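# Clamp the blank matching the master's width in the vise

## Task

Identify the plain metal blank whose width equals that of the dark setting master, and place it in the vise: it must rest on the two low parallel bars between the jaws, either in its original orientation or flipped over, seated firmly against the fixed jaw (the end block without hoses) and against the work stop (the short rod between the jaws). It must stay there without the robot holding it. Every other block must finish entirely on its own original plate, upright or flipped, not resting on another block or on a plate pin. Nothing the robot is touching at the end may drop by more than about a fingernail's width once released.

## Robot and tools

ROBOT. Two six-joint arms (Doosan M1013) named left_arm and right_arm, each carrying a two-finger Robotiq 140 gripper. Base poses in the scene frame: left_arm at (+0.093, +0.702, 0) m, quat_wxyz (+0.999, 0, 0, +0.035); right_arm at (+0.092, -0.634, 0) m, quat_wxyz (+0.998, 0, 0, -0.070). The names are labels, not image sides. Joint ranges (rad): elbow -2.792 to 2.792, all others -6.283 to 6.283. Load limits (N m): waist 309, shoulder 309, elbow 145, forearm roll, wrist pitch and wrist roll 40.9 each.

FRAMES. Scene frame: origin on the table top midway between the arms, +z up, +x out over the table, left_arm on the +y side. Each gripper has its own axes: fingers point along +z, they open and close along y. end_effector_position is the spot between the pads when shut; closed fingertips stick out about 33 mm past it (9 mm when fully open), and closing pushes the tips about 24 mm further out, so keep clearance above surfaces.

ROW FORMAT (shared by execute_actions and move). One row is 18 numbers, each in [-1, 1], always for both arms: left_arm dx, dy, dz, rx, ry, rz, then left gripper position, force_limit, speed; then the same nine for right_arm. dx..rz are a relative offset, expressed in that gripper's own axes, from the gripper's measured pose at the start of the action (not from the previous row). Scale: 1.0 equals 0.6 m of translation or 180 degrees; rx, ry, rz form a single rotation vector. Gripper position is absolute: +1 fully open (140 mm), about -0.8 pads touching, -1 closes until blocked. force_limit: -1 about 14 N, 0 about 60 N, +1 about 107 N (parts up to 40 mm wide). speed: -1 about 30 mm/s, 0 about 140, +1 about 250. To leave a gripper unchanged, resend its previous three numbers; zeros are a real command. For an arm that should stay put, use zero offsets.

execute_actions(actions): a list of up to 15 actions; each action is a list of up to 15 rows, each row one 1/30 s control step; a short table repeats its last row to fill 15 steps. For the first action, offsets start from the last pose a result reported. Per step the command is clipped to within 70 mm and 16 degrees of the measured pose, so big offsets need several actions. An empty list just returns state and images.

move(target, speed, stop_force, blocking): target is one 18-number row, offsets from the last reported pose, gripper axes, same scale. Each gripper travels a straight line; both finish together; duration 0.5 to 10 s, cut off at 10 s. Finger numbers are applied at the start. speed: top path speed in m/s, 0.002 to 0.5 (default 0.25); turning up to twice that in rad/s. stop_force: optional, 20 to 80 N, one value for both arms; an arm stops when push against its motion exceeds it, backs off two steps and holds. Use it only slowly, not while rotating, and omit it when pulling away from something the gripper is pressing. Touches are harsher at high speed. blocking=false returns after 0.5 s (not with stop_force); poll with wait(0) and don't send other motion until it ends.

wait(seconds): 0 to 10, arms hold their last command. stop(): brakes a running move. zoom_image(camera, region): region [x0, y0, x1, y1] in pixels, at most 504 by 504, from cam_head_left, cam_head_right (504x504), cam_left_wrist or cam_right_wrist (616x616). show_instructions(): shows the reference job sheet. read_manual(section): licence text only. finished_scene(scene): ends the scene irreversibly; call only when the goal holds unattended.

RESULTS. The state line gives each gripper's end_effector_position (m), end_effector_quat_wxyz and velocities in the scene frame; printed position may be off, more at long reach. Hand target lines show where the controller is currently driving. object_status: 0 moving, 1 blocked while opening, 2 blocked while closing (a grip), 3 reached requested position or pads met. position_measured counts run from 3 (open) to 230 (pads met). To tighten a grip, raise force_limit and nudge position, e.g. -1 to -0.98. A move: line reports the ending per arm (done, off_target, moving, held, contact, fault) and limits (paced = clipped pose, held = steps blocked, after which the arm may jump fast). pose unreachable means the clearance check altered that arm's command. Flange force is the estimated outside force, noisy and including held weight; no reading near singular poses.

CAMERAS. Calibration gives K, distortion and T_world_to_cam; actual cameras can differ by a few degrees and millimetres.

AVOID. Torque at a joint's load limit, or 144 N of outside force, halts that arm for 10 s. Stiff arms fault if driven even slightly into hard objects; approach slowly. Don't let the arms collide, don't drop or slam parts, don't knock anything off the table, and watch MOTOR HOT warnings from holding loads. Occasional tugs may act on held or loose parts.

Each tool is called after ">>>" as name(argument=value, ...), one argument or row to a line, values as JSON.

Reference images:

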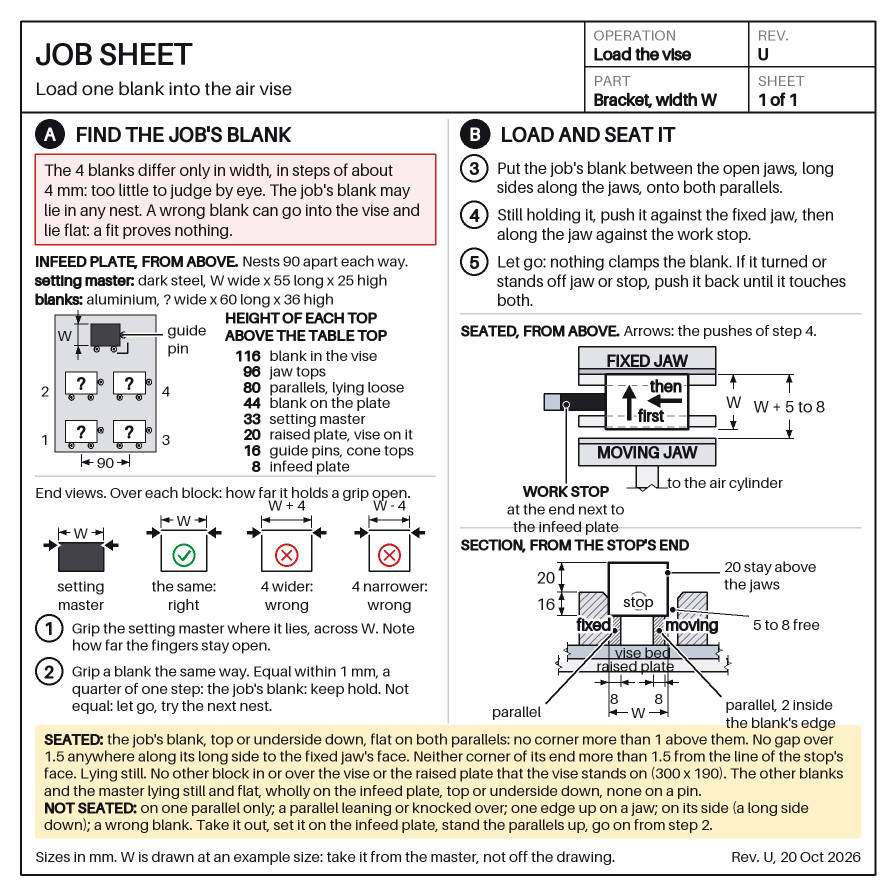

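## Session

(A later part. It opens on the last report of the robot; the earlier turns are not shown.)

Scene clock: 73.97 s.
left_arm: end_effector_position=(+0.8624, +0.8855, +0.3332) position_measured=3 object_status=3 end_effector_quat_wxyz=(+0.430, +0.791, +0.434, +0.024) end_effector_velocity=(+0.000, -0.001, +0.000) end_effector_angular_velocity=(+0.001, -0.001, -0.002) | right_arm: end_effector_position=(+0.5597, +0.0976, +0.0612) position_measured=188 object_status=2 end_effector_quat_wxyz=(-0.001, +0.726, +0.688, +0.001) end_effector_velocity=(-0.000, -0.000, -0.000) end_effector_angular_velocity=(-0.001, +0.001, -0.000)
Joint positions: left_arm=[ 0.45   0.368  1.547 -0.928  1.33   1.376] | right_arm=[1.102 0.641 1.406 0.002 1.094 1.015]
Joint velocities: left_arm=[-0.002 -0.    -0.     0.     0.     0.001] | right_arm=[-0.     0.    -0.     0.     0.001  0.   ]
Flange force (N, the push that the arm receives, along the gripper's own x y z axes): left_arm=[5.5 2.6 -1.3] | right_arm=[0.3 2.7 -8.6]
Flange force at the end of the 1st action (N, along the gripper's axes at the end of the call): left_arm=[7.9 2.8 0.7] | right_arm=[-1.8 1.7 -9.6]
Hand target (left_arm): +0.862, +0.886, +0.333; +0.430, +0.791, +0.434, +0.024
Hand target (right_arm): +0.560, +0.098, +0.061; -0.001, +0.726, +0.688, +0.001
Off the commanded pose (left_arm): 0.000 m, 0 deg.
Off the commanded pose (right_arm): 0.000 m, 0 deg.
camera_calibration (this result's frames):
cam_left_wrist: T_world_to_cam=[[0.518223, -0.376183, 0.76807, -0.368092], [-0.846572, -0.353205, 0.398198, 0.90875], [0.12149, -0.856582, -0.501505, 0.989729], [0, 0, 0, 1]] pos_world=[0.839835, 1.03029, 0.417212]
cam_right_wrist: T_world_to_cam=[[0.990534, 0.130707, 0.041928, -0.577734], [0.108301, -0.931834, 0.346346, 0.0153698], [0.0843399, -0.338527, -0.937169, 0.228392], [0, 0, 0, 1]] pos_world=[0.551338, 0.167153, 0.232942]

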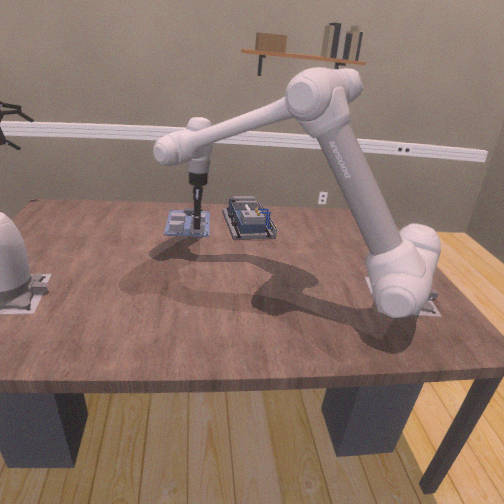

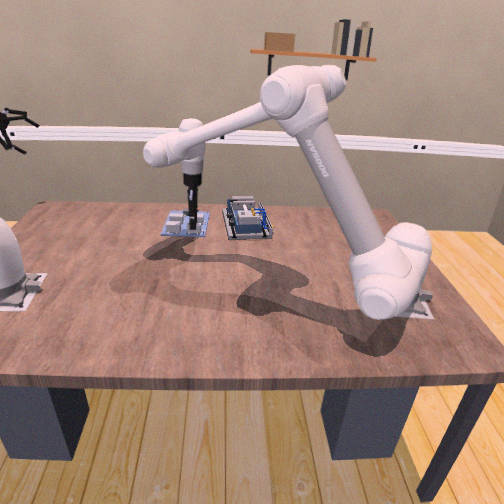

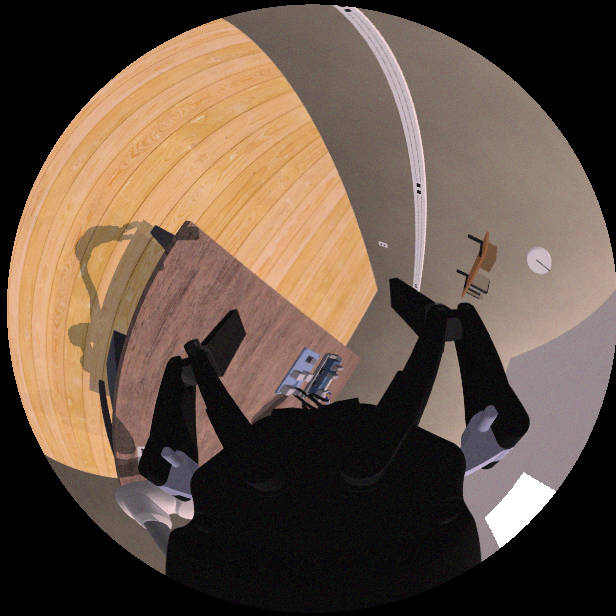

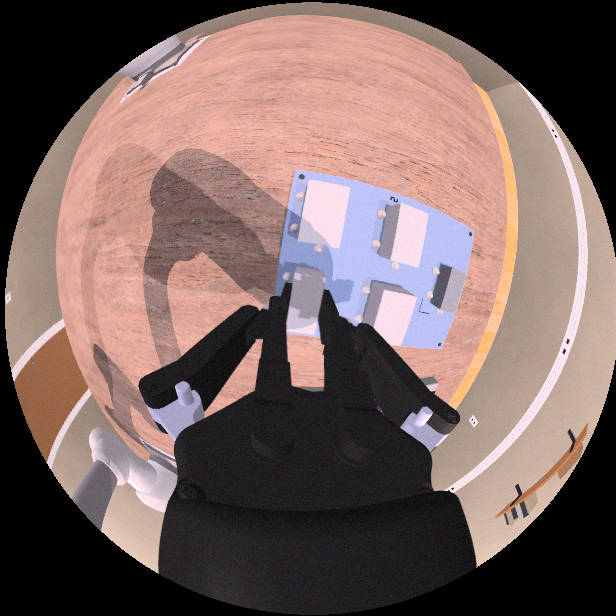

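>>> move(
  target=[0,0,0,0,0,0,1,0,0,0,0,0,0,0,0,-0.98,0.3,-0.7],
)

>>> move(
  target=[0,0,0,0,0,0,1,0,0,0,0,-0.19,0,0,0,-0.98,0.3,-0.7],
  speed=0.15,
)

>>> move(
  target=[0,0,0,0,0,0,1,0,0,-0.3635,0.310,0,0,0,-0.046,-0.98,0.3,-0.7],
  speed=0.2,
)

>>> zoom_image(
  camera="cam_right_wrist",
  region=[200, 190, 420, 380],
)

Scene clock: 87.07 s.
left_arm: end_effector_position=(+0.8624, +0.8855, +0.3332) position_measured=3 object_status=3 end_effector_quat_wxyz=(+0.430, +0.791, +0.434, +0.024) end_effector_velocity=(-0.000, -0.000, +0.000) end_effector_angular_velocity=(-0.001, -0.000, -0.001) | right_arm: end_effector_position=(+0.5597, +0.0976, +0.0612) position_measured=191 object_status=2 end_effector_quat_wxyz=(-0.001, +0.726, +0.688, +0.001) end_effector_velocity=(+0.000, -0.000, +0.000) end_effector_angular_velocity=(+0.000, -0.001, +0.000)
Joint positions: left_arm=[ 0.45   0.368  1.547 -0.928  1.33   1.376] | right_arm=[1.102 0.641 1.406 0.002 1.094 1.015]
Joint velocities: left_arm=[-0.    -0.    -0.    -0.     0.001  0.   ] | right_arm=[-0.    -0.    -0.    -0.    -0.    -0.001]
Flange force (N, the push that the arm receives, along the gripper's own x y z axes): left_arm=[8.5 3.6 1.8] | right_arm=[2.4 3.4 -14.6]
Hand target (left_arm): +0.862, +0.886, +0.333; +0.430, +0.791, +0.434, +0.024
Hand target (right_arm): +0.560, +0.098, +0.061; -0.001, +0.726, +0.688, +0.001
Off the commanded pose (left_arm): 0.000 m, 0 deg.
Off the commanded pose (right_arm): 0.000 m, 0 deg.
move: done
camera_calibration (this result's frames):
cam_left_wrist: T_world_to_cam=[[0.518223, -0.376183, 0.76807, -0.368092], [-0.846572, -0.353204, 0.398198, 0.90875], [0.12149, -0.856582, -0.501505, 0.989729], [0, 0, 0, 1]] pos_world=[0.839835, 1.03029, 0.417212]
cam_right_wrist: T_world_to_cam=[[0.990538, 0.130685, 0.0418954, -0.577722], [0.108294, -0.931848, 0.346313, 0.0153879], [0.0842981, -0.338499, -0.937183, 0.228418], [0, 0, 0, 1]] pos_world=[0.551334, 0.167158, 0.232945]

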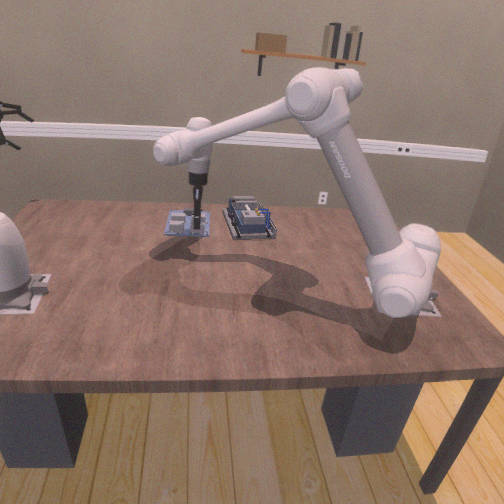

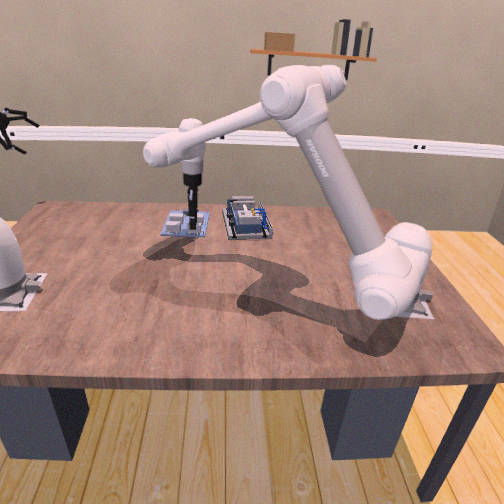

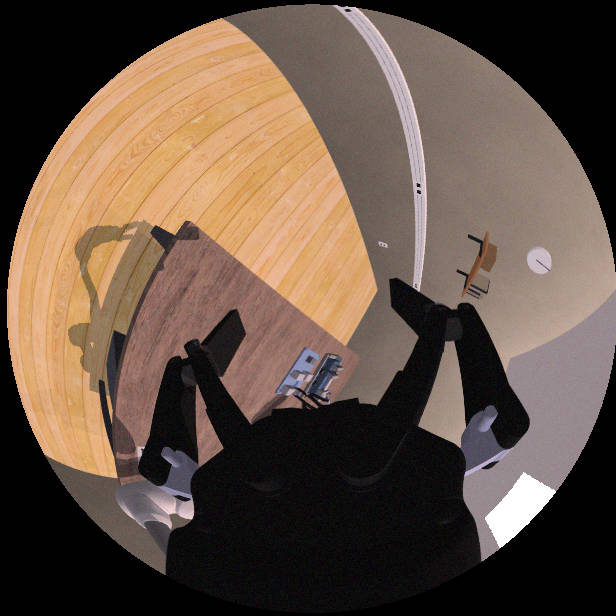

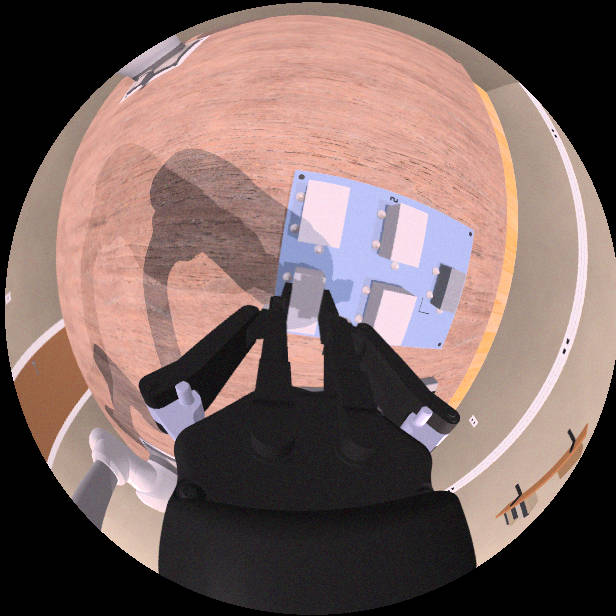

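Scene clock: 88.13 s.
left_arm: end_effector_position=(+0.8624, +0.8855, +0.3332) position_measured=3 object_status=3 end_effector_quat_wxyz=(+0.430, +0.791, +0.434, +0.024) end_effector_velocity=(+0.000, -0.001, +0.000) end_effector_angular_velocity=(-0.000, +0.000, +0.000) | right_arm: end_effector_position=(+0.5599, +0.0975, +0.1755) position_measured=191 object_status=2 end_effector_quat_wxyz=(-0.001, +0.726, +0.688, +0.001) end_effector_velocity=(-0.001, +0.000, -0.000) end_effector_angular_velocity=(-0.001, +0.001, +0.001)
Joint positions: left_arm=[ 0.45   0.368  1.547 -0.928  1.33   1.376] | right_arm=[1.101 0.569 1.305 0.002 1.266 1.015]
Joint velocities: left_arm=[-0.001 -0.     0.    -0.    -0.    -0.001] | right_arm=[ 0.001  0.     0.     0.     0.001 -0.   ]
Flange force (N, the push that the arm receives, along the gripper's own x y z axes): left_arm=[6.2 1.6 0.1] | right_arm=[0.8 4.0 2.6]
Hand target (left_arm): +0.862, +0.886, +0.333; +0.430, +0.791, +0.434, +0.024
Hand target (right_arm): +0.560, +0.097, +0.175; -0.001, +0.726, +0.688, +0.001
Off the commanded pose (left_arm): 0.000 m, 0 deg.
Off the commanded pose (right_arm): 0.000 m, 0 deg.
move: done
camera_calibration (this result's frames):
cam_left_wrist: T_world_to_cam=[[0.518223, -0.376183, 0.76807, -0.368093], [-0.846572, -0.353205, 0.398198, 0.90875], [0.12149, -0.856582, -0.501505, 0.989729], [0, 0, 0, 1]] pos_world=[0.839835, 1.03029, 0.417211]
cam_right_wrist: T_world_to_cam=[[0.990543, 0.130629, 0.0419727, -0.582637], [0.108235, -0.931937, 0.346091, -0.0242609], [0.0843252, -0.338275, -0.937262, 0.335392], [0, 0, 0, 1]] pos_world=[0.551471, 0.166954, 0.347202]

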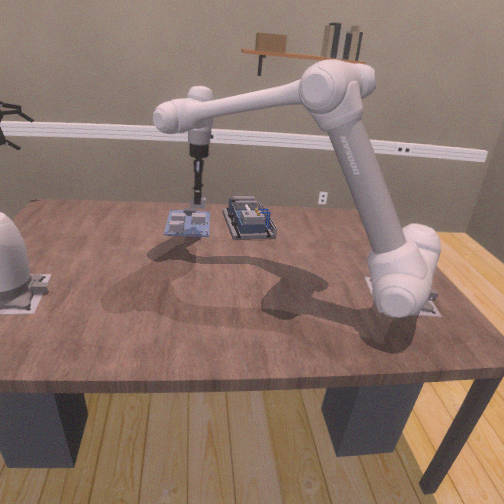

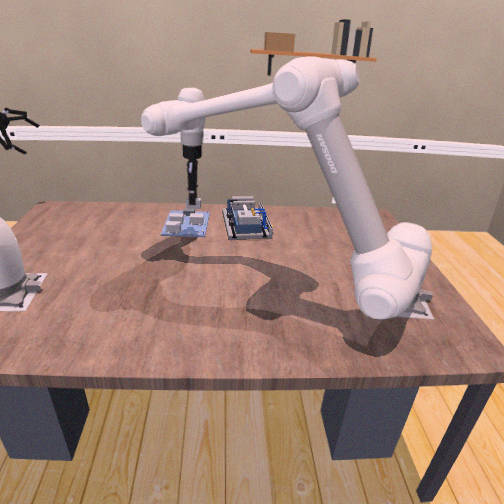

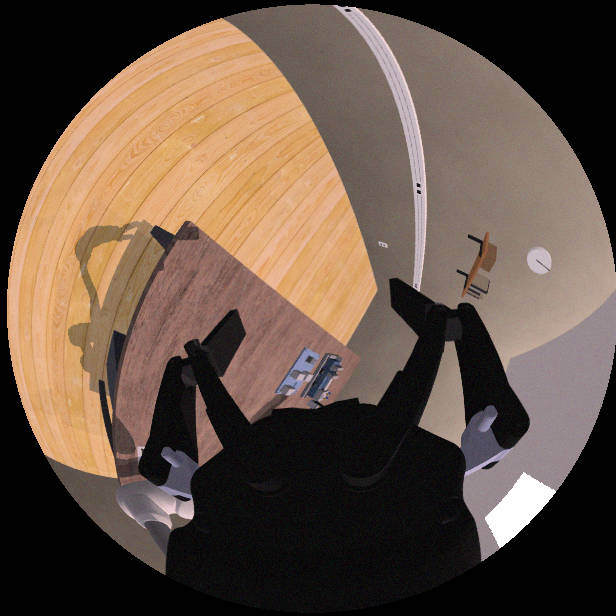

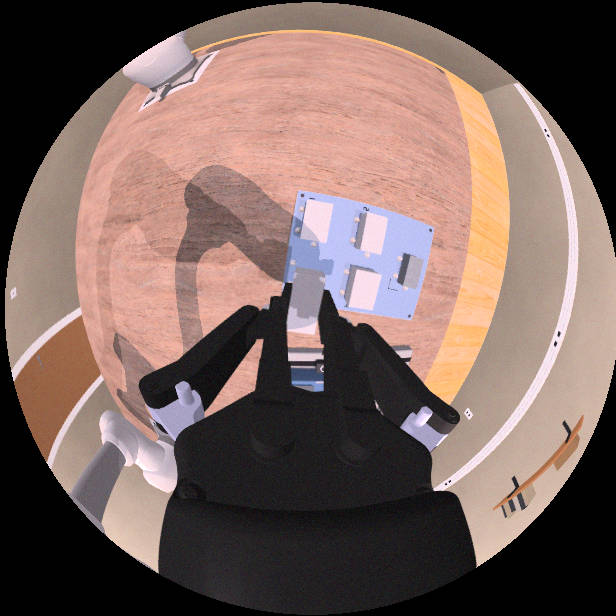

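Scene clock: 89.90 s.
left_arm: end_effector_position=(+0.8624, +0.8855, +0.3332) position_measured=3 object_status=3 end_effector_quat_wxyz=(+0.430, +0.791, +0.434, +0.024) end_effector_velocity=(-0.000, +0.002, -0.000) end_effector_angular_velocity=(+0.001, -0.000, +0.002) | right_arm: end_effector_position=(+0.7343, -0.1304, +0.1749) position_measured=191 object_status=2 end_effector_quat_wxyz=(-0.001, +0.675, +0.738, +0.001) end_effector_velocity=(+0.001, -0.000, +0.000) end_effector_angular_velocity=(+0.002, -0.001, -0.002)
Joint positions: left_arm=[ 0.45   0.368  1.547 -0.928  1.33   1.376] | right_arm=[0.762 0.488 1.435 0.002 1.218 0.531]
Joint velocities: left_arm=[ 0.002  0.    -0.     0.    -0.001 -0.   ] | right_arm=[-0.001 -0.    -0.001  0.001 -0.001  0.   ]
Flange force (N, the push that the arm receives, along the gripper's own x y z axes): left_arm=[6.6 2.0 1.0] | right_arm=[-3.7 1.9 2.0]
Hand target (left_arm): +0.862, +0.886, +0.333; +0.430, +0.791, +0.434, +0.024
Hand target (right_arm): +0.734, -0.130, +0.175; -0.001, +0.675, +0.738, +0.001
Off the commanded pose (left_arm): 0.000 m, 0 deg.
Off the commanded pose (right_arm): 0.001 m, 0 deg.
move: done
camera_calibration (this result's frames):
cam_left_wrist: T_world_to_cam=[[0.518223, -0.376183, 0.76807, -0.368093], [-0.846572, -0.353204, 0.398198, 0.90875], [0.12149, -0.856582, -0.501505, 0.989729], [0, 0, 0, 1]] pos_world=[0.839835, 1.03029, 0.417211]
cam_right_wrist: T_world_to_cam=[[0.961382, 0.271913, 0.0425144, -0.685844], [0.241101, -0.906595, 0.346347, -0.349605], [0.132719, -0.322721, -0.937143, 0.209503], [0, 0, 0, 1]] pos_world=[0.715843, -0.0628495, 0.346577]

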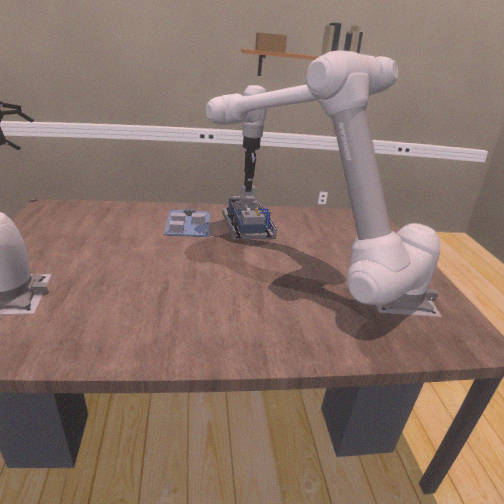

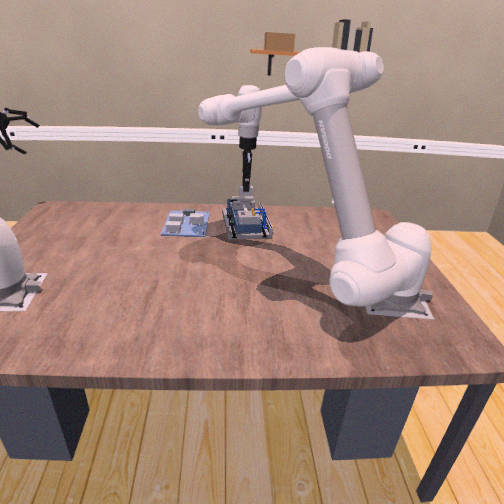

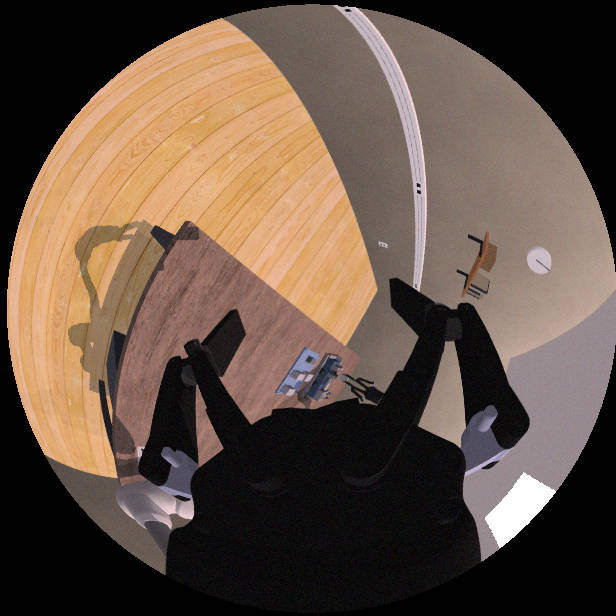

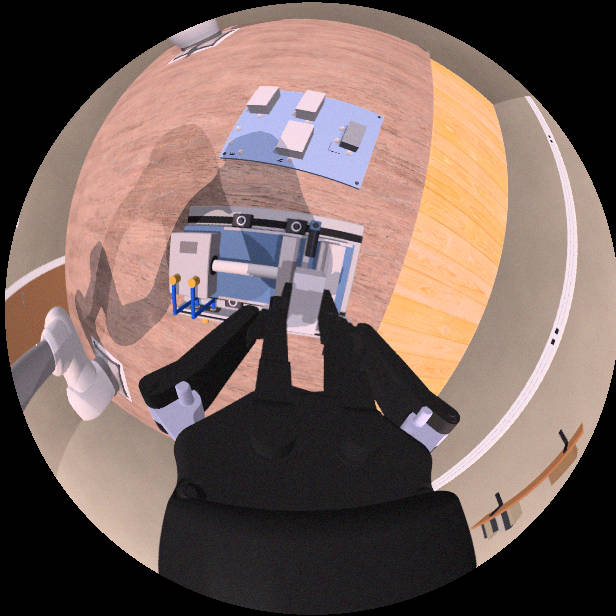

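Region (200, 190, 420, 380) of cam_right_wrist's 616x616 image, scaled by 2.291, with more detail than that image has; it fills the top 435 rows of this view, and the rest is white.

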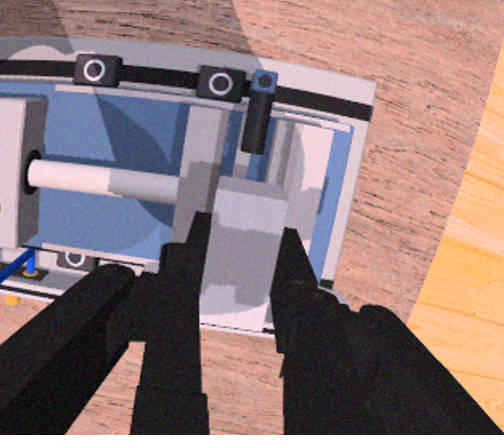

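>>> move(
  target=[0,0,0,0,0,0,1,0,0,0.008,0,0.037,0,0,0,-0.98,0.3,-0.7],
  speed=0.05,
)

>>> zoom_image(
  camera="cam_right_wrist",
  region=[250, 210, 370, 350],
)

Scene clock: 95.83 s.
left_arm: end_effector_position=(+0.8624, +0.8855, +0.3332) position_measured=3 object_status=3 end_effector_quat_wxyz=(+0.430, +0.791, +0.434, +0.024) end_effector_velocity=(-0.001, +0.001, +0.001) end_effector_angular_velocity=(+0.000, -0.000, +0.002) | right_arm: end_effector_position=(+0.7338, -0.1256, +0.1526) position_measured=191 object_status=2 end_effector_quat_wxyz=(-0.001, +0.675, +0.738, +0.001) end_effector_velocity=(+0.000, +0.001, +0.000) end_effector_angular_velocity=(+0.000, -0.002, +0.000)
Joint positions: left_arm=[ 0.45   0.368  1.547 -0.928  1.33   1.376] | right_arm=[0.767 0.505 1.451 0.002 1.185 0.536]
Joint velocities: left_arm=[ 0.002 -0.001  0.     0.     0.    -0.001] | right_arm=[ 0.001  0.    -0.001 -0.001 -0.001  0.001]
Flange force (N, the push that the arm receives, along the gripper's own x y z axes): left_arm=[6.8 3.5 1.4] | right_arm=[0.4 4.2 2.1]
Hand target (left_arm): +0.862, +0.886, +0.333; +0.430, +0.791, +0.434, +0.024
Hand target (right_arm): +0.734, -0.126, +0.153; -0.001, +0.675, +0.738, +0.001
Off the commanded pose (left_arm): 0.000 m, 0 deg.
Off the commanded pose (right_arm): 0.000 m, 0 deg.
move: done
camera_calibration (this result's frames):
cam_right_wrist: T_world_to_cam=[[0.96139, 0.271897, 0.0424384, -0.685746], [0.241115, -0.906602, 0.346319, -0.337403], [0.132638, -0.322715, -0.937156, 0.190338], [0, 0, 0, 1]] pos_world=[0.715376, -0.0580122, 0.324327]

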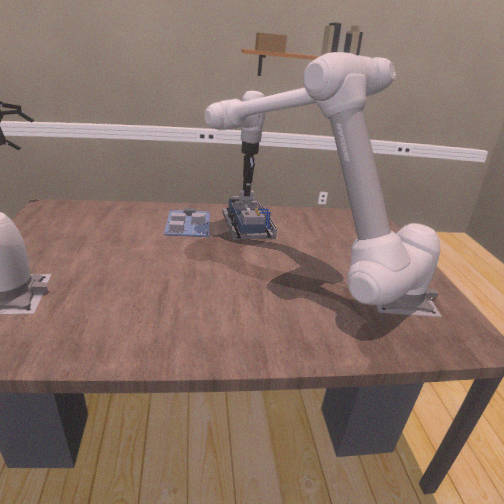

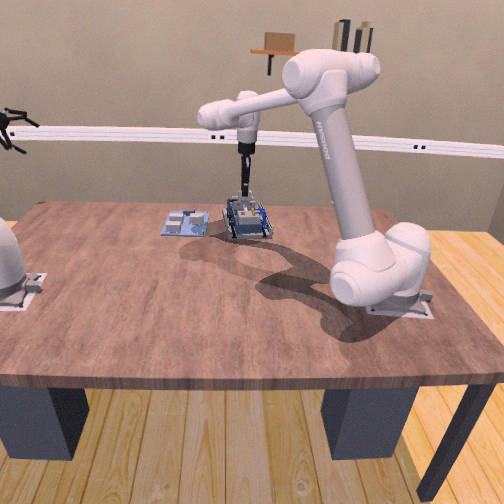

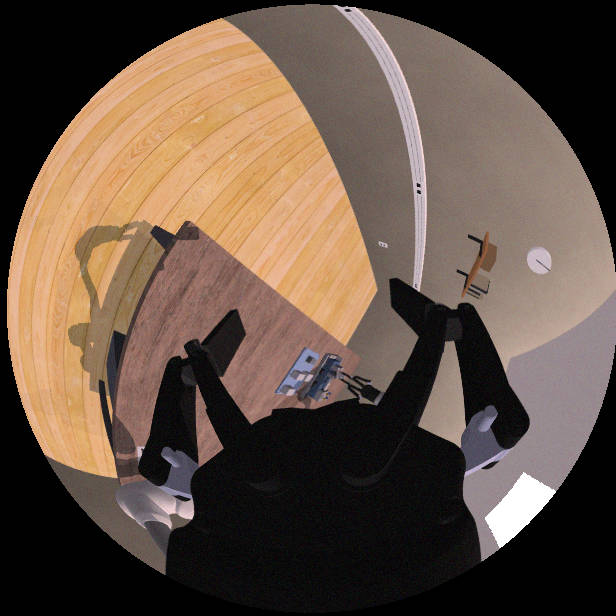

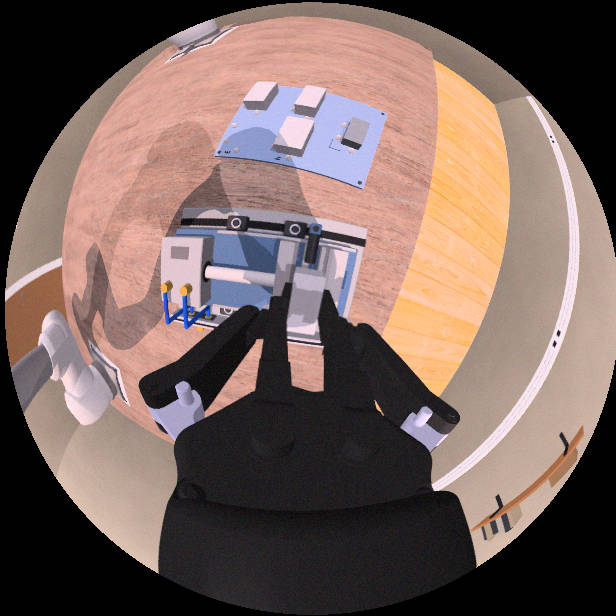

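Region (250, 210, 370, 350) of cam_right_wrist's 616x616 image, scaled by 3.600, with more detail than that image has; it fills the left 432 columns of this view, and the rest is white.

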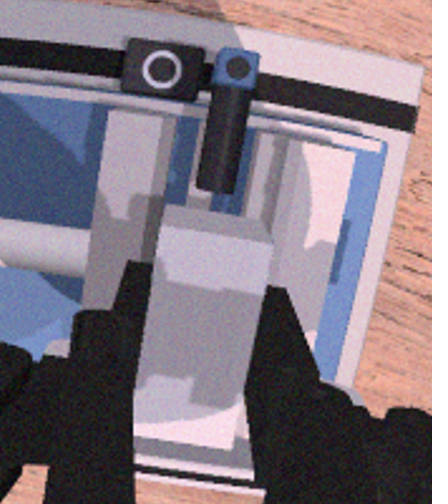

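>>> move(
  target=[0,0,0,0,0,0,1,0,0,0,0,0.038,0,0,0,-0.98,0.3,-0.7],
  speed=0.006,
  stop_force=20,
)

>>> zoom_image(
  camera="cam_right_wrist",
  region=[250, 210, 370, 350],
)

Scene clock: 103.80 s.
left_arm: end_effector_position=(+0.8624, +0.8855, +0.3332) position_measured=3 object_status=3 end_effector_quat_wxyz=(+0.430, +0.791, +0.434, +0.024) end_effector_velocity=(-0.000, +0.002, +0.000) end_effector_angular_velocity=(+0.001, -0.001, +0.002) | right_arm: end_effector_position=(+0.7337, -0.1256, +0.1330) position_measured=191 object_status=2 end_effector_quat_wxyz=(-0.001, +0.675, +0.738, +0.001) end_effector_velocity=(+0.000, +0.000, +0.000) end_effector_angular_velocity=(-0.000, +0.000, +0.001)
Joint positions: left_arm=[ 0.45   0.368  1.547 -0.928  1.33   1.376] | right_arm=[0.767 0.517 1.469 0.002 1.154 0.536]
Joint velocities: left_arm=[ 0.002 -0.001  0.    -0.    -0.001  0.001] | right_arm=[ 0.     0.001 -0.001 -0.     0.001 -0.001]
Flange force (N, the push that the arm receives, along the gripper's own x y z axes): left_arm=[9.1 3.1 0.1] | right_arm=[-3.1 1.1 -32.0]
Hand target (left_arm): +0.862, +0.886, +0.333; +0.430, +0.791, +0.434, +0.024
Hand target (right_arm): +0.734, -0.126, +0.133; -0.001, +0.675, +0.738, +0.001
Off the commanded pose (left_arm): 0.000 m, 0 deg.
Off the commanded pose (right_arm): 0.003 m, 0 deg.
move: contact (right_arm)
camera_calibration (this result's frames):
cam_left_wrist: T_world_to_cam=[[0.518223, -0.376183, 0.76807, -0.368093], [-0.846572, -0.353204, 0.398199, 0.90875], [0.12149, -0.856582, -0.501505, 0.989729], [0, 0, 0, 1]] pos_world=[0.839835, 1.03029, 0.417211]
cam_right_wrist: T_world_to_cam=[[0.961397, 0.271882, 0.0423761, -0.684832], [0.241118, -0.906593, 0.346341, -0.330602], [0.132582, -0.322754, -0.937151, 0.172038], [0, 0, 0, 1]] pos_world=[0.7153, -0.0580016, 0.304747]

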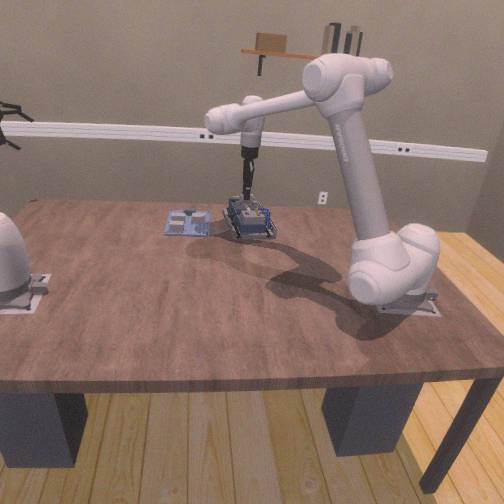

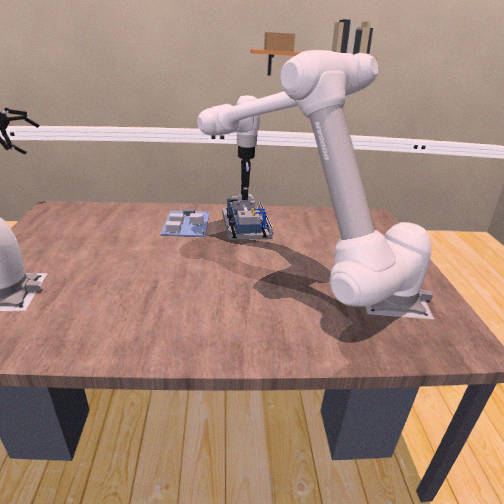

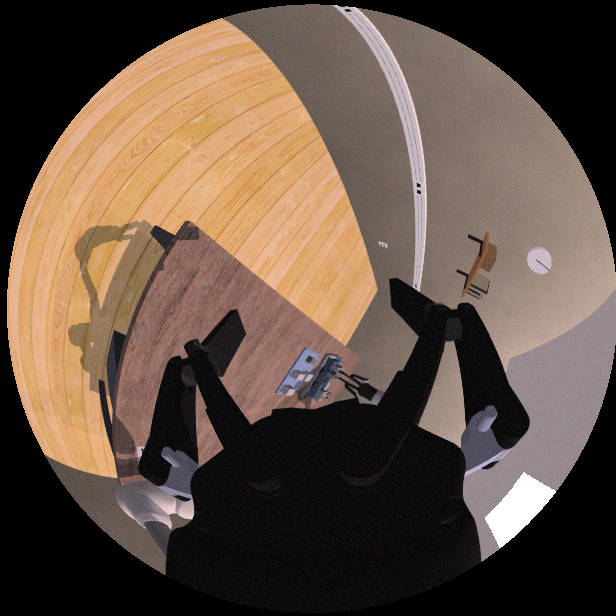

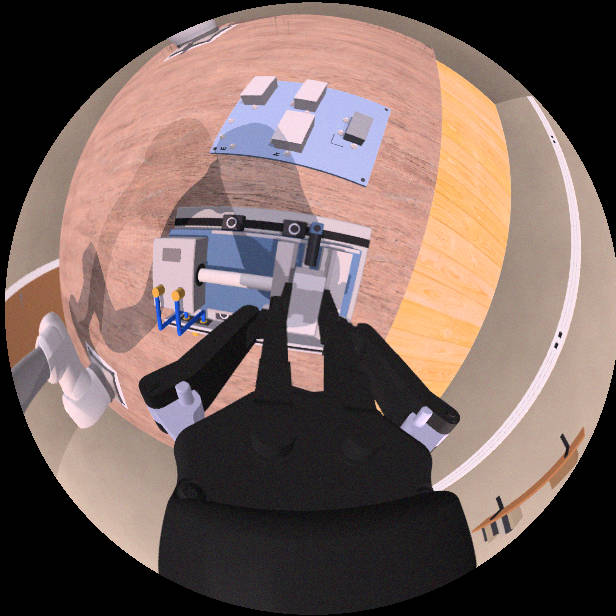

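Region (250, 210, 370, 350) of cam_right_wrist's 616x616 image, scaled by 3.600, with more detail than that image has; it fills the left 432 columns of this view, and the rest is white.

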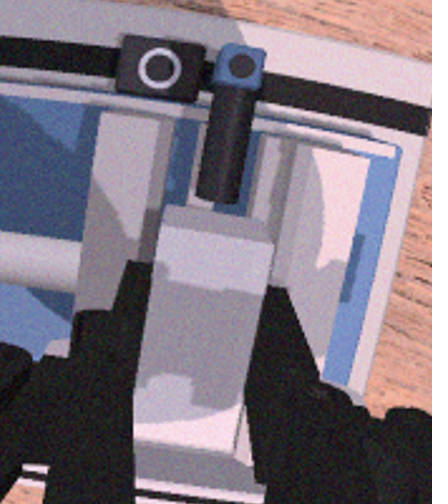

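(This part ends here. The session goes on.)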